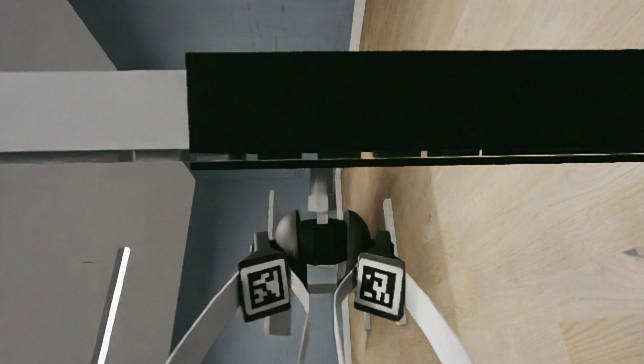

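Scene clock: 186.20 s.
r1.base_odometry: x=+2.259 y=+1.582 heading=+2.924 (m, m, rad; r1's odometry frame)
r1.turned_by_wheels: +0.000 (rad since the last result)
r1.turned_by_imu: +0.000 (rad since the last result)
r1.base_tilt: forward=+0.6 right=-0.6 (deg)
r1.lidar_m: 3.64 3.51 2.66 1.96 1.93 1.99 2.78 2.11 4.02 0.67 2.86 2.99
r1.head_depth_mm: 3232 2630 2159 1809 - - - / 3124 2645 - 1698 1478 1298 1149 / 2995 719 - 1660 1453 1288 1149 / 2828 2462 2106 1693 1451 1292 1148 / 2666 1586 1769 1599 1480 1289 1150 / 2584 1438 1691 1034 1480 1298 1146 / 2503 2621 2099 1726 1490 1296 1151
r1.base_status: not commanded
r1.joint_positions: lift_m=+0.753 arm_m=+0.365 wrist_yaw_rad=+0.001 wrist_pitch_rad=-0.711 wrist_roll_rad=+0.015 gripper_m=-0.022 head_pan_rad=-1.563 head_tilt_rad=-0.793
r1.joint_status: all done
r1.motor_effort: left_wheel=+1(1) right_wheel=-5(5) lift_m=+57(57) arm_m=-7(6) wrist_yaw_rad=+0(0) wrist_pitch_rad=+4(5) wrist_roll_rad=+0(0) gripper_m=-19(20) head_pan_rad=-2(1) head_tilt_rad=-3(3) (%)
r1.hand_pose: x=-0.0215 y=-0.6889 z=+0.7065 quat_wxyz=(+0.658, +0.245, -0.667, -0.248) (m; r1's base frame)
r1.wrist_depth_mm: - 633 64 61 - - - / - - 938 69 - - - / 437 - - 79 - - - / - - 900 92 - - - / 321 980 933 111 - - - / 328 367 - 139 949 913 928 / 334 773 810 209 787 845 843
r2.base_odometry: x=+0.302 y=+1.523 heading=+1.351 (m, m, rad; r2's odometry frame)
r2.turned_by_wheels: +0.000 (rad since the last result)
r2.turned_by_imu: +0.001 (rad since the last result)
r2.base_tilt: forward=-0.5 right=-0.8 (deg)
r2.lidar_m: 1.91 4.79 2.22 1.65 1.61 1.66 2.30 3.97 4.14 1.33 0.67 3.31
r2.head_depth_mm: 2987 3071 2287 1824 1553 1298 1126 / 2882 3043 2275 1821 1585 1289 1149 / 1203 2860 2104 1694 1537 1296 1129 / 2612 806 763 1640 1383 1279 1122 / 2750 2915 2114 1787 1506 1279 1120 / 2662 2840 2242 1797 1494 1281 1120 / 2592 2828 2236 1791 1485 1281 1118
r2.base_status: not commanded
r2.joint_positions: lift_m=+0.364 arm_m=+0.424 wrist_yaw_rad=+1.448 wrist_pitch_rad=-0.024 wrist_roll_rad=+1.570 gripper_m=-0.070 head_pan_rad=-1.257 head_tilt_rad=-0.791
r2.joint_status: not commanded
r2.on_its_own: wrist_yaw_rad is held at +1.456, not at your +1.570, by its stall guard, which is not easing now; gripper_m is held at -0.071, not at your -0.085, by its stall guard, which is still easing; right_wheel is at rest, and its effort (-22) is outside its rest range (-18 to +18)
r2.motor_effort: left_wheel=+12(12) right_wheel=-22(22) lift_m=+18(18) arm_m=-6(15) wrist_yaw_rad=+8(100) wrist_pitch_rad=+9(10) wrist_roll_rad=+0(0) gripper_m=-33(35) head_pan_rad=+2(2) head_tilt_rad=-4(4) (%)
r2.hand_pose: x=+0.2323 y=-0.6006 z=+0.4724 quat_wxyz=(+0.009, +0.662, -0.749, -0.009) (m; r2's base frame)
r2.wrist_depth_mm: - - - - - 825 555 / - - 126 127 128 129 130 / 131 131 127 128 129 130 131 / - - - - - 729 534 / - - - 143 - 845 564 / - - - - - 847 561 / - - - - - 841 568
pictures: r2_wrist_camera
Images, in order (width x height): r2_wrist_camera 644x364.

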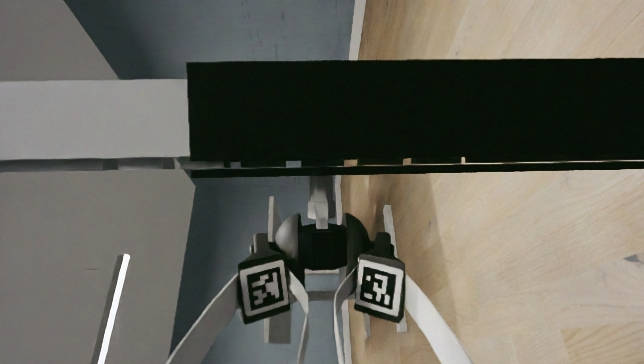

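Scene clock: 188.00 s.
r1.base_odometry: x=+2.259 y=+1.582 heading=+2.924 (m, m, rad; r1's odometry frame)
r1.turned_by_wheels: +0.000 (rad since the last result)
r1.turned_by_imu: +0.000 (rad since the last result)
r1.base_tilt: forward=+0.4 right=-0.6 (deg)
r1.lidar_m: 3.63 3.51 2.67 1.96 1.93 2.00 2.77 2.12 4.02 0.66 2.87 2.99
r1.head_depth_mm: 3224 2645 2147 1805 - - - / 3094 2643 - 1701 1474 1292 1151 / 2971 718 - 1649 1461 1289 1153 / 2833 2465 2091 1659 1460 1297 1150 / 2640 1577 1799 1606 1490 1298 1155 / 2602 1443 1680 1040 1482 1290 1146 / 2493 2612 2076 1737 1481 1293 1147
r1.base_status: not commanded
r1.joint_positions: lift_m=+0.753 arm_m=+0.365 wrist_yaw_rad=+0.001 wrist_pitch_rad=-0.711 wrist_roll_rad=+0.015 gripper_m=-0.022 head_pan_rad=-1.563 head_tilt_rad=-0.793
r1.joint_status: not commanded
r1.motor_effort: left_wheel=+1(1) right_wheel=-4(4) lift_m=+57(57) arm_m=-7(6) wrist_yaw_rad=-1(1) wrist_pitch_rad=+4(4) wrist_roll_rad=-1(1) gripper_m=-21(19) head_pan_rad=-2(2) head_tilt_rad=-3(2) (%)
r1.hand_pose: x=-0.0215 y=-0.6889 z=+0.7065 quat_wxyz=(+0.658, +0.245, -0.667, -0.248) (m; r1's base frame)
r1.wrist_depth_mm: - 634 64 61 - - - / - - 936 69 - - - / 427 - 983 79 - - - / - - 904 92 - - - / 322 981 962 111 - - - / 326 364 - 139 920 924 950 / 334 762 773 209 805 835 858
r2.base_odometry: x=+0.302 y=+1.522 heading=+1.350 (m, m, rad; r2's odometry frame)
r2.turned_by_wheels: -0.001 (rad since the last result)
r2.turned_by_imu: -0.002 (rad since the last result)
r2.base_tilt: forward=-0.4 right=-0.9 (deg)
r2.lidar_m: 1.91 4.80 2.22 1.64 1.61 1.65 2.30 3.99 4.16 1.33 0.67 3.32
r2.head_depth_mm: 3016 3053 2304 1824 1558 1286 1136 / 2900 3013 2263 1818 1567 1283 1156 / 1209 2925 2128 1690 1542 1290 1121 / 2576 809 763 1634 1415 1278 1125 / 2676 2883 2110 1795 1501 1277 1123 / 2676 2864 2241 1778 1488 1274 1120 / 2605 2824 2231 1789 1486 1276 1114
r2.base_status: not commanded
r2.joint_positions: lift_m=+0.364 arm_m=+0.424 wrist_yaw_rad=+1.453 wrist_pitch_rad=-0.023 wrist_roll_rad=+1.570 gripper_m=+0.060 head_pan_rad=-1.257 head_tilt_rad=-0.791
r2.joint_status: all done
r2.on_its_own: wrist_yaw_rad is held at +1.456, not at your +1.570, by its stall guard, which is not easing now
r2.motor_effort: left_wheel=+0(11) right_wheel=+0(22) lift_m=+18(18) arm_m=-4(6) wrist_yaw_rad=+3(9) wrist_pitch_rad=+9(11) wrist_roll_rad=+0(0) gripper_m=+0(77) head_pan_rad=+2(2) head_tilt_rad=-5(4) (%)
r2.hand_pose: x=+0.2325 y=-0.5993 z=+0.4727 quat_wxyz=(+0.009, +0.664, -0.748, -0.008) (m; r2's base frame)
r2.wrist_depth_mm: - - - - - 801 550 / - - 128 129 130 131 132 / 132 132 129 130 131 132 133 / - - - - - 781 566 / - - - - - 849 566 / - - - - - 865 556 / - - - - - 793 564
pictures: r2_wrist_camera
Images, in order (width x height): r2_wrist_camera 644x364.

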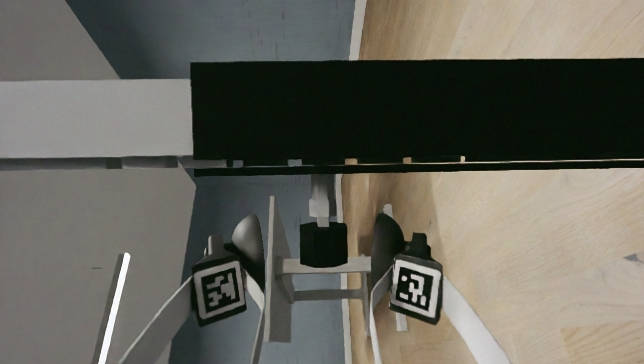

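Request:
execute_actions:
  actions:
    - {"r1":{"joints":{"lift_m":0.7695}},"r2":{"joints":{"wrist_yaw_rad":1.57,"head_pan_rad":0,"head_tilt_rad":-0.45}}}
  cameras: ["r2_wrist_camera","r2_head_camera","r2_nav_camera"]

Scene clock: 190.67 s.
r1.base_odometry: x=+2.259 y=+1.582 heading=+2.924 (m, m, rad; r1's odometry frame)
r1.turned_by_wheels: +0.000 (rad since the last result)
r1.turned_by_imu: +0.000 (rad since the last result)
r1.base_tilt: forward=+0.4 right=-0.6 (deg)
r1.lidar_m: 3.62 3.51 2.66 1.96 1.93 1.99 2.77 2.12 4.01 0.67 2.87 2.99
r1.head_depth_mm: 3180 2636 2158 - - - 1156 / 3081 2571 - 1693 1487 1296 1150 / 2948 688 - 1660 1453 1291 1147 / 2817 688 2096 1641 1455 1292 1145 / 2636 1589 1788 1583 1485 1293 1148 / 2607 1446 1678 1039 1487 1291 1149 / 2487 2608 2091 1724 1485 1293 1150
r1.base_status: not commanded
r1.joint_positions: lift_m=+0.769 arm_m=+0.365 wrist_yaw_rad=+0.001 wrist_pitch_rad=-0.714 wrist_roll_rad=+0.015 gripper_m=-0.019 head_pan_rad=-1.563 head_tilt_rad=-0.793
r1.joint_status: all done
r1.motor_effort: left_wheel=+1(1) right_wheel=-5(5) lift_m=+57(61) arm_m=-6(7) wrist_yaw_rad=+1(1) wrist_pitch_rad=+6(8) wrist_roll_rad=-1(0) gripper_m=-20(20) head_pan_rad=-2(2) head_tilt_rad=-3(3) (%)
r1.hand_pose: x=-0.0214 y=-0.6883 z=+0.7214 quat_wxyz=(+0.658, +0.246, -0.667, -0.249) (m; r1's base frame)
r1.wrist_depth_mm: - 697 64 61 - - - / - - 969 69 - - - / 456 - - 79 - - - / - - 900 92 - - - / 338 - 956 111 - - - / 334 378 - 140 955 969 958 / 329 794 813 210 826 828 864
r2.base_odometry: x=+0.302 y=+1.522 heading=+1.350 (m, m, rad; r2's odometry frame)
r2.turned_by_wheels: +0.000 (rad since the last result)
r2.turned_by_imu: +0.000 (rad since the last result)
r2.base_tilt: forward=-0.5 right=-0.8 (deg)
r2.lidar_m: 1.91 4.80 2.22 1.65 1.61 1.66 2.28 3.98 4.16 1.33 0.67 3.33
r2.head_depth_mm: 3470 3626 3856 3015 2099 1624 1332 / 3864 - - 2989 2087 1611 1324 / - - - 2953 2084 1617 1314 / - - 2281 2641 2080 1619 1316 / - - 2246 2897 2087 1621 1314 / - - 2830 2922 2073 1605 1309 / - - - 2930 2061 1607 1305
r2.base_status: not commanded
r2.joint_positions: lift_m=+0.364 arm_m=+0.424 wrist_yaw_rad=+1.567 wrist_pitch_rad=-0.023 wrist_roll_rad=+1.570 gripper_m=+0.060 head_pan_rad=-0.007 head_tilt_rad=-0.458
r2.joint_status: all done
r2.motor_effort: left_wheel=+0(1) right_wheel=+0(0) lift_m=+18(18) arm_m=-3(3) wrist_yaw_rad=+2(4) wrist_pitch_rad=+9(9) wrist_roll_rad=+0(0) gripper_m=+0(0) head_pan_rad=+2(33) head_tilt_rad=+4(26) (%)
r2.hand_pose: x=+0.2342 y=-0.5702 z=+0.4727 quat_wxyz=(+0.009, +0.706, -0.708, -0.008) (m; r2's base frame)
r2.wrist_depth_mm: 118 119 115 116 117 117 118 / 121 121 118 118 119 120 122 / - - - - - 834 567 / - - - - - 830 559 / - - - - - 824 567 / - - - - - 841 564 / - - - - - 784 563
pictures: r2_head_camera (sideways: a quarter turn clockwise sets it upright), r2_nav_camera (sideways: a quarter turn counterclockwise sets it upright), r2_wrist_camera
Images, in order (width x height): r2_head_camera 896x504, r2_nav_camera 672x504, r2_wrist_camera 644x364.

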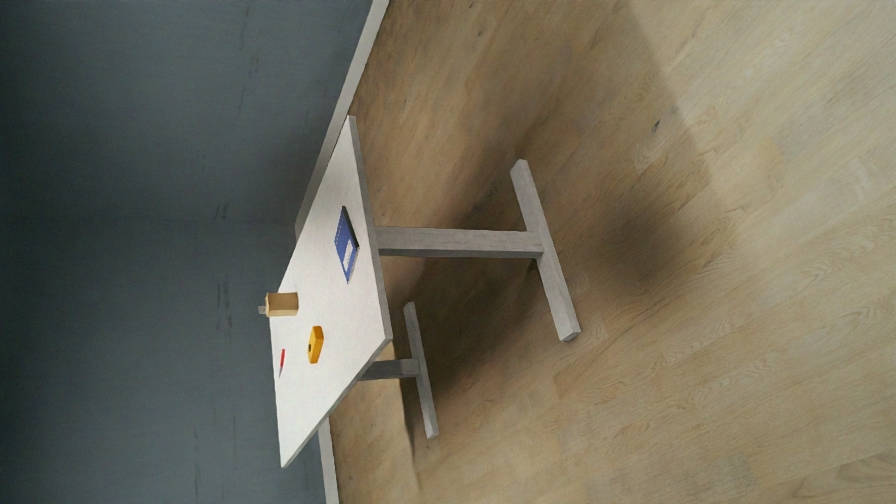

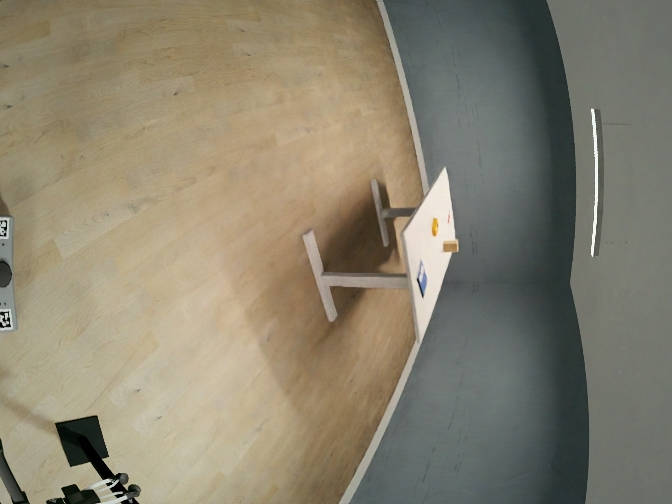

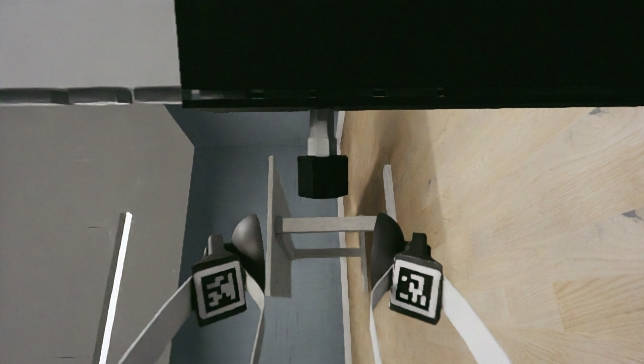

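Request:
execute_actions:
  actions:
    - {"r1":{"joints":{"lift_m":0.766}},"r2":{"joints":{"arm_m":0,"wrist_roll_rad":0,"wrist_pitch_rad":-0.4}}}
  cameras: []

Request:
execute_actions:
  actions:
    - {"r1":{"joints":{"gripper_m":0.09}},"r2":{"base":{"rotate_rad":0.39},"joints":{"wrist_yaw_rad":3.0,"gripper_m":0.03}}}
  cameras: []

Request:
execute_actions:
  actions:
    - {"r1":{"joints":{"arm_m":0}},"r2":{"joints":{"lift_m":0.27}}}
  cameras: []

Request:
execute_actions:
  actions:
    - {"r2":{"base":{"translate_m":1.0},"joints":{"head_pan_rad":-0.4,"head_tilt_rad":-0.6}}}
  cameras: ["r2_head_camera","r2_nav_camera","r1_head_camera"]

Scene clock: 203.50 s.
r1.base_odometry: x=+2.259 y=+1.582 heading=+2.924 (m, m, rad; r1's odometry frame)
r1.turned_by_wheels: +0.000 (rad since the last result)
r1.turned_by_imu: +0.001 (rad since the last result)
r1.base_tilt: forward=+0.5 right=-0.6 (deg)
r1.lidar_m: 3.61 3.52 2.66 1.96 1.93 1.99 2.76 2.12 4.03 0.67 2.87 2.99
r1.head_depth_mm: 3224 2640 2158 1776 - - 1154 / 3088 2558 - 1697 1482 1295 1148 / 2908 688 - 1655 1460 1289 1154 / 2826 691 2066 1722 1454 1290 1150 / 2648 1583 1685 1640 1492 1298 1152 / 2604 1446 2085 1650 1479 1289 1146 / 2500 2634 2089 1739 1482 1295 1149
r1.base_status: not commanded
r1.joint_positions: lift_m=+0.766 arm_m=+0.365 wrist_yaw_rad=+0.001 wrist_pitch_rad=-0.708 wrist_roll_rad=+0.015 gripper_m=-0.019 head_pan_rad=-1.563 head_tilt_rad=-0.793
r1.joint_status: all done
r1.motor_effort: left_wheel=+1(1) right_wheel=-5(5) lift_m=+37(52) arm_m=-7(7) wrist_yaw_rad=-1(1) wrist_pitch_rad=+3(5) wrist_roll_rad=-1(0) gripper_m=-20(19) head_pan_rad=-2(2) head_tilt_rad=-3(3) (%)
r1.hand_pose: x=-0.0214 y=-0.6893 z=+0.7197 quat_wxyz=(+0.659, +0.244, -0.668, -0.247) (m; r1's base frame)
r1.wrist_depth_mm: - 660 64 61 - - - / - - 633 69 - - - / - - - 78 - - - / - - 897 92 - - - / 977 979 958 110 - - - / 891 898 - 138 956 940 964 / 800 815 814 206 841 866 881
r2.base_odometry: x=+0.302 y=+1.522 heading=+1.350 (m, m, rad; r2's odometry frame)
r2.turned_by_wheels: +0.000 (rad since the last result)
r2.turned_by_imu: +0.001 (rad since the last result)
r2.base_tilt: forward=-0.5 right=-0.9 (deg)
r2.lidar_m: 1.91 4.79 2.23 1.64 1.60 1.66 2.29 3.98 4.14 1.33 0.67 3.33
r2.head_depth_mm: 3486 3678 3832 3016 2102 1623 1323 / 3928 - - 2951 2092 1617 1318 / - - - 2928 2094 1611 1323 / - - 2277 2697 2088 1620 1322 / - - 2272 2949 2070 1607 1319 / - - 2800 2944 2063 1599 1316 / - - - 2896 2064 1595 1312
r2.base_status: not commanded
r2.joint_positions: lift_m=+0.364 arm_m=+0.002 wrist_yaw_rad=+1.569 wrist_pitch_rad=-0.413 wrist_roll_rad=+0.004 gripper_m=+0.060 head_pan_rad=-0.007 head_tilt_rad=-0.458
r2.joint_status: all done
joint sent to its limit — the command would take r2.arm_m past its lower limit, so that joint was sent only as far as its limit.
r2.motor_effort: left_wheel=+1(1) right_wheel=+0(0) lift_m=+18(18) arm_m=-3(5) wrist_yaw_rad=+1(4) wrist_pitch_rad=+5(9) wrist_roll_rad=-2(3) gripper_m=+0(0) head_pan_rad=+3(2) head_tilt_rad=+3(4) (%)
r2.hand_pose: x=+0.2036 y=-0.1477 z=+0.3779 quat_wxyz=(+0.592, +0.592, -0.388, +0.385) (m; r2's base frame)
r2.wrist_depth_mm: - - - - - - - / - - - - - - - / - - - - - - - / 980 954 974 952 940 953 918 / 761 774 777 751 788 753 759 / 651 647 - 635 - 633 623 / 542 547 544 543 535 538 540
pictures: none
No camera images: the call's "cameras" was empty. Leave "cameras" out to get every camera's image.

Scene clock: 205.23 s.
r1.base_odometry: x=+2.259 y=+1.582 heading=+2.923 (m, m, rad; r1's odometry frame)
r1.turned_by_wheels: +0.000 (rad since the last result)
r1.turned_by_imu: +0.000 (rad since the last result)
r1.base_tilt: forward=+0.6 right=-0.5 (deg)
r1.lidar_m: 3.61 3.51 2.67 1.95 1.93 2.00 2.76 2.12 4.02 0.66 2.86 2.98
r1.head_depth_mm: 3197 2666 2170 1780 - - 1154 / 3099 2570 - 1688 1477 1297 1157 / 2963 693 - 1666 1457 1283 1148 / 2851 693 2035 1651 1448 1295 1155 / 2719 2646 1700 1617 1488 1294 1149 / 2514 1401 2089 1654 1482 1288 1152 / 2502 2589 2094 1729 1481 1297 1146
r1.base_status: not commanded
r1.joint_positions: lift_m=+0.766 arm_m=+0.365 wrist_yaw_rad=+0.001 wrist_pitch_rad=-0.715 wrist_roll_rad=+0.015 gripper_m=+0.090 head_pan_rad=-1.563 head_tilt_rad=-0.793
r1.joint_status: all done
r1.motor_effort: left_wheel=-1(1) right_wheel=+0(4) lift_m=+37(37) arm_m=-6(7) wrist_yaw_rad=-1(0) wrist_pitch_rad=+6(6) wrist_roll_rad=-1(1) gripper_m=+1(81) head_pan_rad=-2(2) head_tilt_rad=-3(2) (%)
r1.hand_pose: x=-0.0214 y=-0.6881 z=+0.7185 quat_wxyz=(+0.658, +0.246, -0.667, -0.249) (m; r1's base frame)
r1.wrist_depth_mm: - 659 65 62 - - - / - - 626 70 - - - / - - - 80 - - - / - - 916 94 - - - / 975 986 979 113 - - - / 883 896 890 149 911 933 975 / 833 805 826 222 824 838 867
r2.base_odometry: x=+0.302 y=+1.522 heading=+1.740 (m, m, rad; r2's odometry frame)
r2.turned_by_wheels: +0.390 (rad since the last result)
r2.turned_by_imu: +0.397 (rad since the last result)
r2.base_tilt: forward=-0.5 right=-0.8 (deg)
r2.lidar_m: 3.06 2.58 1.72 1.59 1.61 2.03 3.96 4.04 1.34 0.67 3.24 1.91
r2.head_depth_mm: - - 2354 2671 2012 1615 1329 / - - 2275 2979 2043 1620 1316 / - - - 2983 2083 1621 1320 / - - - 2935 2095 1605 1326 / - - - 2952 2088 1608 1313 / - - - 2874 2082 1603 1312 / 3843 - - 2946 2062 1600 1309
r2.base_status: done
r2.joint_positions: lift_m=+0.364 arm_m=+0.002 wrist_yaw_rad=+2.997 wrist_pitch_rad=-0.413 wrist_roll_rad=+0.004 gripper_m=+0.030 head_pan_rad=-0.007 head_tilt_rad=-0.458
r2.joint_status: all done
r2.motor_effort: left_wheel=-2(4) right_wheel=+1(4) lift_m=+18(18) arm_m=-3(3) wrist_yaw_rad=+3(4) wrist_pitch_rad=+5(5) wrist_roll_rad=-2(2) gripper_m=+0(79) head_pan_rad=+3(2) head_tilt_rad=+4(4) (%)
r2.hand_pose: x=+0.0112 y=+0.0755 z=+0.3779 quat_wxyz=(+0.195, +0.702, +0.095, +0.679) (m; r2's base frame)
r2.wrist_depth_mm: - - - - - - - / - - - - - - - / - - - - - - - / 982 924 961 957 942 936 941 / 766 765 809 745 742 752 751 / 627 632 - 639 645 634 624 / 548 555 551 558 535 538 537
pictures: none
No camera images: the call's "cameras" was empty. Leave "cameras" out to get every camera's image.

Scene clock: 209.10 s.
r1.base_odometry: x=+2.259 y=+1.582 heading=+2.923 (m, m, rad; r1's odometry frame)
r1.turned_by_wheels: +0.000 (rad since the last result)
r1.turned_by_imu: +0.001 (rad since the last result)
r1.base_tilt: forward=+0.5 right=-0.6 (deg)
r1.lidar_m: 3.63 3.51 2.67 1.96 1.93 1.99 2.76 2.11 4.02 0.67 2.87 2.99
r1.head_depth_mm: 3219 2655 2106 1748 1487 1333 - / 3087 2572 2100 1743 1494 1351 - / 2960 695 1967 1690 1480 - - / 2827 693 2094 1657 1458 1270 1146 / 2712 2642 1690 1605 1482 1293 1151 / 2534 2439 2028 1654 1485 1294 1148 / 2514 2610 2093 1734 1478 1294 1149
r1.base_status: not commanded
r1.joint_positions: lift_m=+0.766 arm_m=+0.002 wrist_yaw_rad=+0.001 wrist_pitch_rad=-0.715 wrist_roll_rad=+0.015 gripper_m=+0.090 head_pan_rad=-1.563 head_tilt_rad=-0.793
r1.joint_status: all done
joint sent to its limit — the command would take r1.arm_m past its lower limit, so that joint was sent only as far as its limit.
r1.motor_effort: left_wheel=-1(1) right_wheel=+0(0) lift_m=+36(36) arm_m=-7(8) wrist_yaw_rad=+0(1) wrist_pitch_rad=+6(6) wrist_roll_rad=+0(1) gripper_m=+0(1) head_pan_rad=-2(1) head_tilt_rad=-3(3) (%)
r1.hand_pose: x=-0.0214 y=-0.3247 z=+0.7185 quat_wxyz=(+0.658, +0.246, -0.667, -0.249) (m; r1's base frame)
r1.wrist_depth_mm: - - - - - - - / - - - - - - - / - - - - - - - / - - - - - - - / 979 - - - - - - / 873 896 920 900 929 928 930 / 833 797 815 831 840 828 857
r2.base_odometry: x=+0.302 y=+1.522 heading=+1.740 (m, m, rad; r2's odometry frame)
r2.turned_by_wheels: +0.000 (rad since the last result)
r2.turned_by_imu: +0.000 (rad since the last result)
r2.base_tilt: forward=-0.5 right=-0.9 (deg)
r2.lidar_m: 3.06 2.58 1.72 1.59 1.61 2.04 3.98 4.05 1.33 0.67 3.21 1.91
r2.head_depth_mm: - - 2347 2679 2013 1632 1327 / - - 2306 2945 2034 1618 1316 / - - - 2965 2110 1624 1317 / - - - 2934 2084 1609 1325 / - - - 2951 2076 1608 1311 / - - - 2885 2083 1608 1310 / 3817 - - 2928 2060 1598 1309
r2.base_status: not commanded
r2.joint_positions: lift_m=+0.270 arm_m=+0.002 wrist_yaw_rad=+2.997 wrist_pitch_rad=-0.414 wrist_roll_rad=+0.004 gripper_m=+0.030 head_pan_rad=-0.007 head_tilt_rad=-0.458
r2.joint_status: all done
r2.motor_effort: left_wheel=-1(1) right_wheel=+2(2) lift_m=+16(20) arm_m=-3(3) wrist_yaw_rad=+2(3) wrist_pitch_rad=+6(5) wrist_roll_rad=-2(2) gripper_m=+0(0) head_pan_rad=+2(2) head_tilt_rad=+4(4) (%)
r2.hand_pose: x=+0.0111 y=+0.0754 z=+0.2839 quat_wxyz=(+0.196, +0.702, +0.095, +0.679) (m; r2's base frame)
r2.wrist_depth_mm: - - - - - - - / - - - - - - - / - - - - - - - / 779 760 775 770 760 749 750 / 630 630 645 605 608 609 598 / 522 508 - 530 519 506 509 / 460 - - - 438 439 436
pictures: none
No camera images: the call's "cameras" was empty. Leave "cameras" out to get every camera's image.

Scene clock: 214.03 s.
r1.base_odometry: x=+2.259 y=+1.582 heading=+2.923 (m, m, rad; r1's odometry frame)
r1.turned_by_wheels: +0.000 (rad since the last result)
r1.turned_by_imu: +0.001 (rad since the last result)
r1.base_tilt: forward=+0.4 right=-0.5 (deg)
r1.lidar_m: 3.64 3.50 2.67 1.96 1.93 1.99 2.76 2.11 1.85 0.67 2.87 2.99
r1.head_depth_mm: 3244 2554 1934 1744 1483 1336 - / 3092 2568 2087 1739 1480 1347 - / 2988 694 1987 1695 1487 - - / 2850 694 2082 1735 1457 1275 1148 / 2726 2657 2083 1732 1481 1291 1149 / 2615 2616 2080 1727 1483 1292 1149 / 2487 2638 2085 1741 1486 1296 1149
r1.base_status: not commanded
r1.joint_positions: lift_m=+0.766 arm_m=+0.002 wrist_yaw_rad=+0.001 wrist_pitch_rad=-0.715 wrist_roll_rad=+0.015 gripper_m=+0.090 head_pan_rad=-1.563 head_tilt_rad=-0.793
r1.joint_status: not commanded
r1.motor_effort: left_wheel=-1(1) right_wheel=+0(0) lift_m=+37(37) arm_m=-7(7) wrist_yaw_rad=+0(1) wrist_pitch_rad=+6(6) wrist_roll_rad=+0(1) gripper_m=+1(0) head_pan_rad=-2(2) head_tilt_rad=-3(3) (%)
r1.hand_pose: x=-0.0214 y=-0.3247 z=+0.7185 quat_wxyz=(+0.658, +0.246, -0.667, -0.249) (m; r1's base frame)
r1.wrist_depth_mm: - - - - - - - / - - - - - - - / - - - - - - - / - - - - - - - / 959 - - - - - - / 903 909 913 913 919 938 949 / 819 802 830 853 834 848 880
r2.base_odometry: x=+0.134 y=+2.508 heading=+1.740 (m, m, rad; r2's odometry frame)
r2.turned_by_wheels: +0.000 (rad since the last result)
r2.turned_by_imu: +0.004 (rad since the last result)
r2.base_tilt: forward=-0.5 right=-0.8 (deg)
r2.lidar_m: 3.80 2.77 1.84 1.71 1.73 2.19 4.69 1.24 1.85 3.05 1.08 2.09
r2.head_depth_mm: 3379 3573 1508 1046 1363 1442 1219 / 3731 - 1502 1040 1729 1412 1225 / 3853 - 1502 1136 1786 1447 1214 / 3655 - 1479 2132 1791 1437 1220 / 3456 3779 1686 2289 1786 1445 1216 / 3286 3530 3111 2311 1765 1443 1213 / 3116 3419 3235 2270 1776 1429 1210
r2.base_status: done
r2.joint_positions: lift_m=+0.270 arm_m=+0.002 wrist_yaw_rad=+2.998 wrist_pitch_rad=-0.415 wrist_roll_rad=+0.004 gripper_m=+0.030 head_pan_rad=-0.393 head_tilt_rad=-0.593
r2.joint_status: all done
r2.motor_effort: left_wheel=-1(5) right_wheel=+1(6) lift_m=+16(16) arm_m=-3(3) wrist_yaw_rad=+2(3) wrist_pitch_rad=+6(6) wrist_roll_rad=-2(2) gripper_m=+0(1) head_pan_rad=-2(21) head_tilt_rad=-3(16) (%)
r2.hand_pose: x=+0.0110 y=+0.0754 z=+0.2838 quat_wxyz=(+0.195, +0.702, +0.095, +0.679) (m; r2's base frame)
r2.wrist_depth_mm: - - - - - - - / - - - - - - - / - - - - - - 973 / 782 765 768 765 762 734 758 / 632 624 645 611 606 611 598 / 510 514 - 531 521 515 508 / 457 - - - 433 433 437
pictures: r1_head_camera (sideways: a quarter turn clockwise sets it upright), r2_head_camera (sideways: a quarter turn clockwise sets it upright), r2_nav_camera (sideways: a quarter turn counterclockwise sets it upright)
Images, in order (width x height): r1_head_camera 896x504, r2_head_camera 896x504, r2_nav_camera 672x504.

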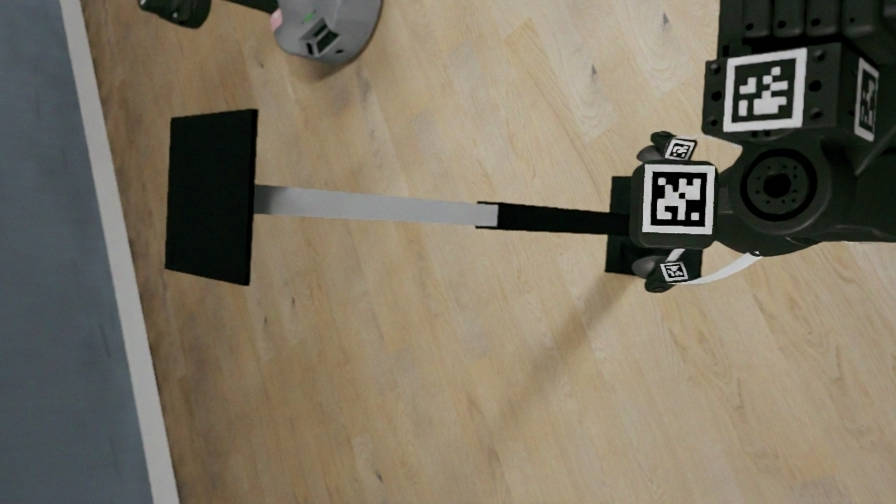

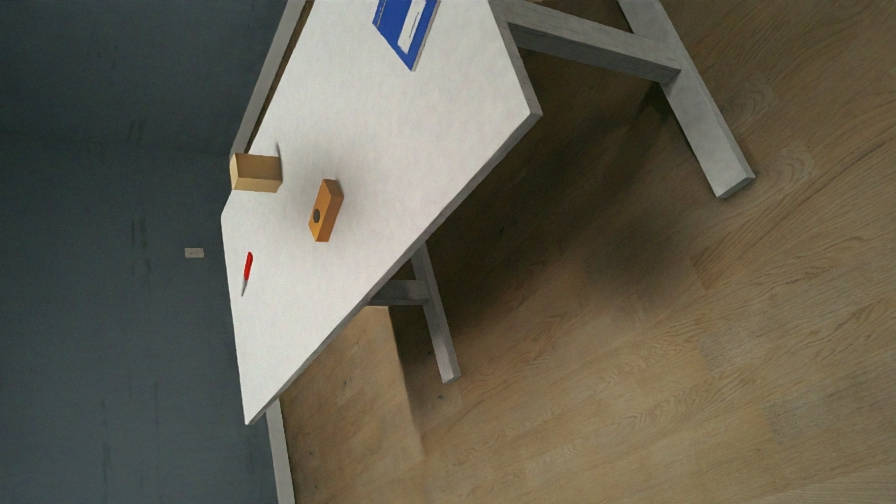

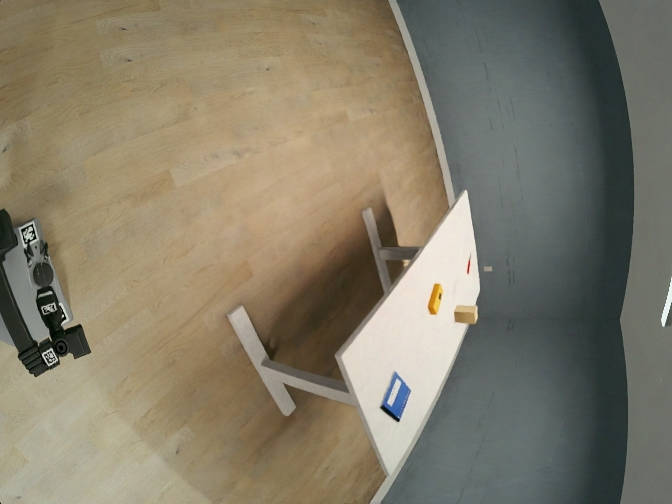

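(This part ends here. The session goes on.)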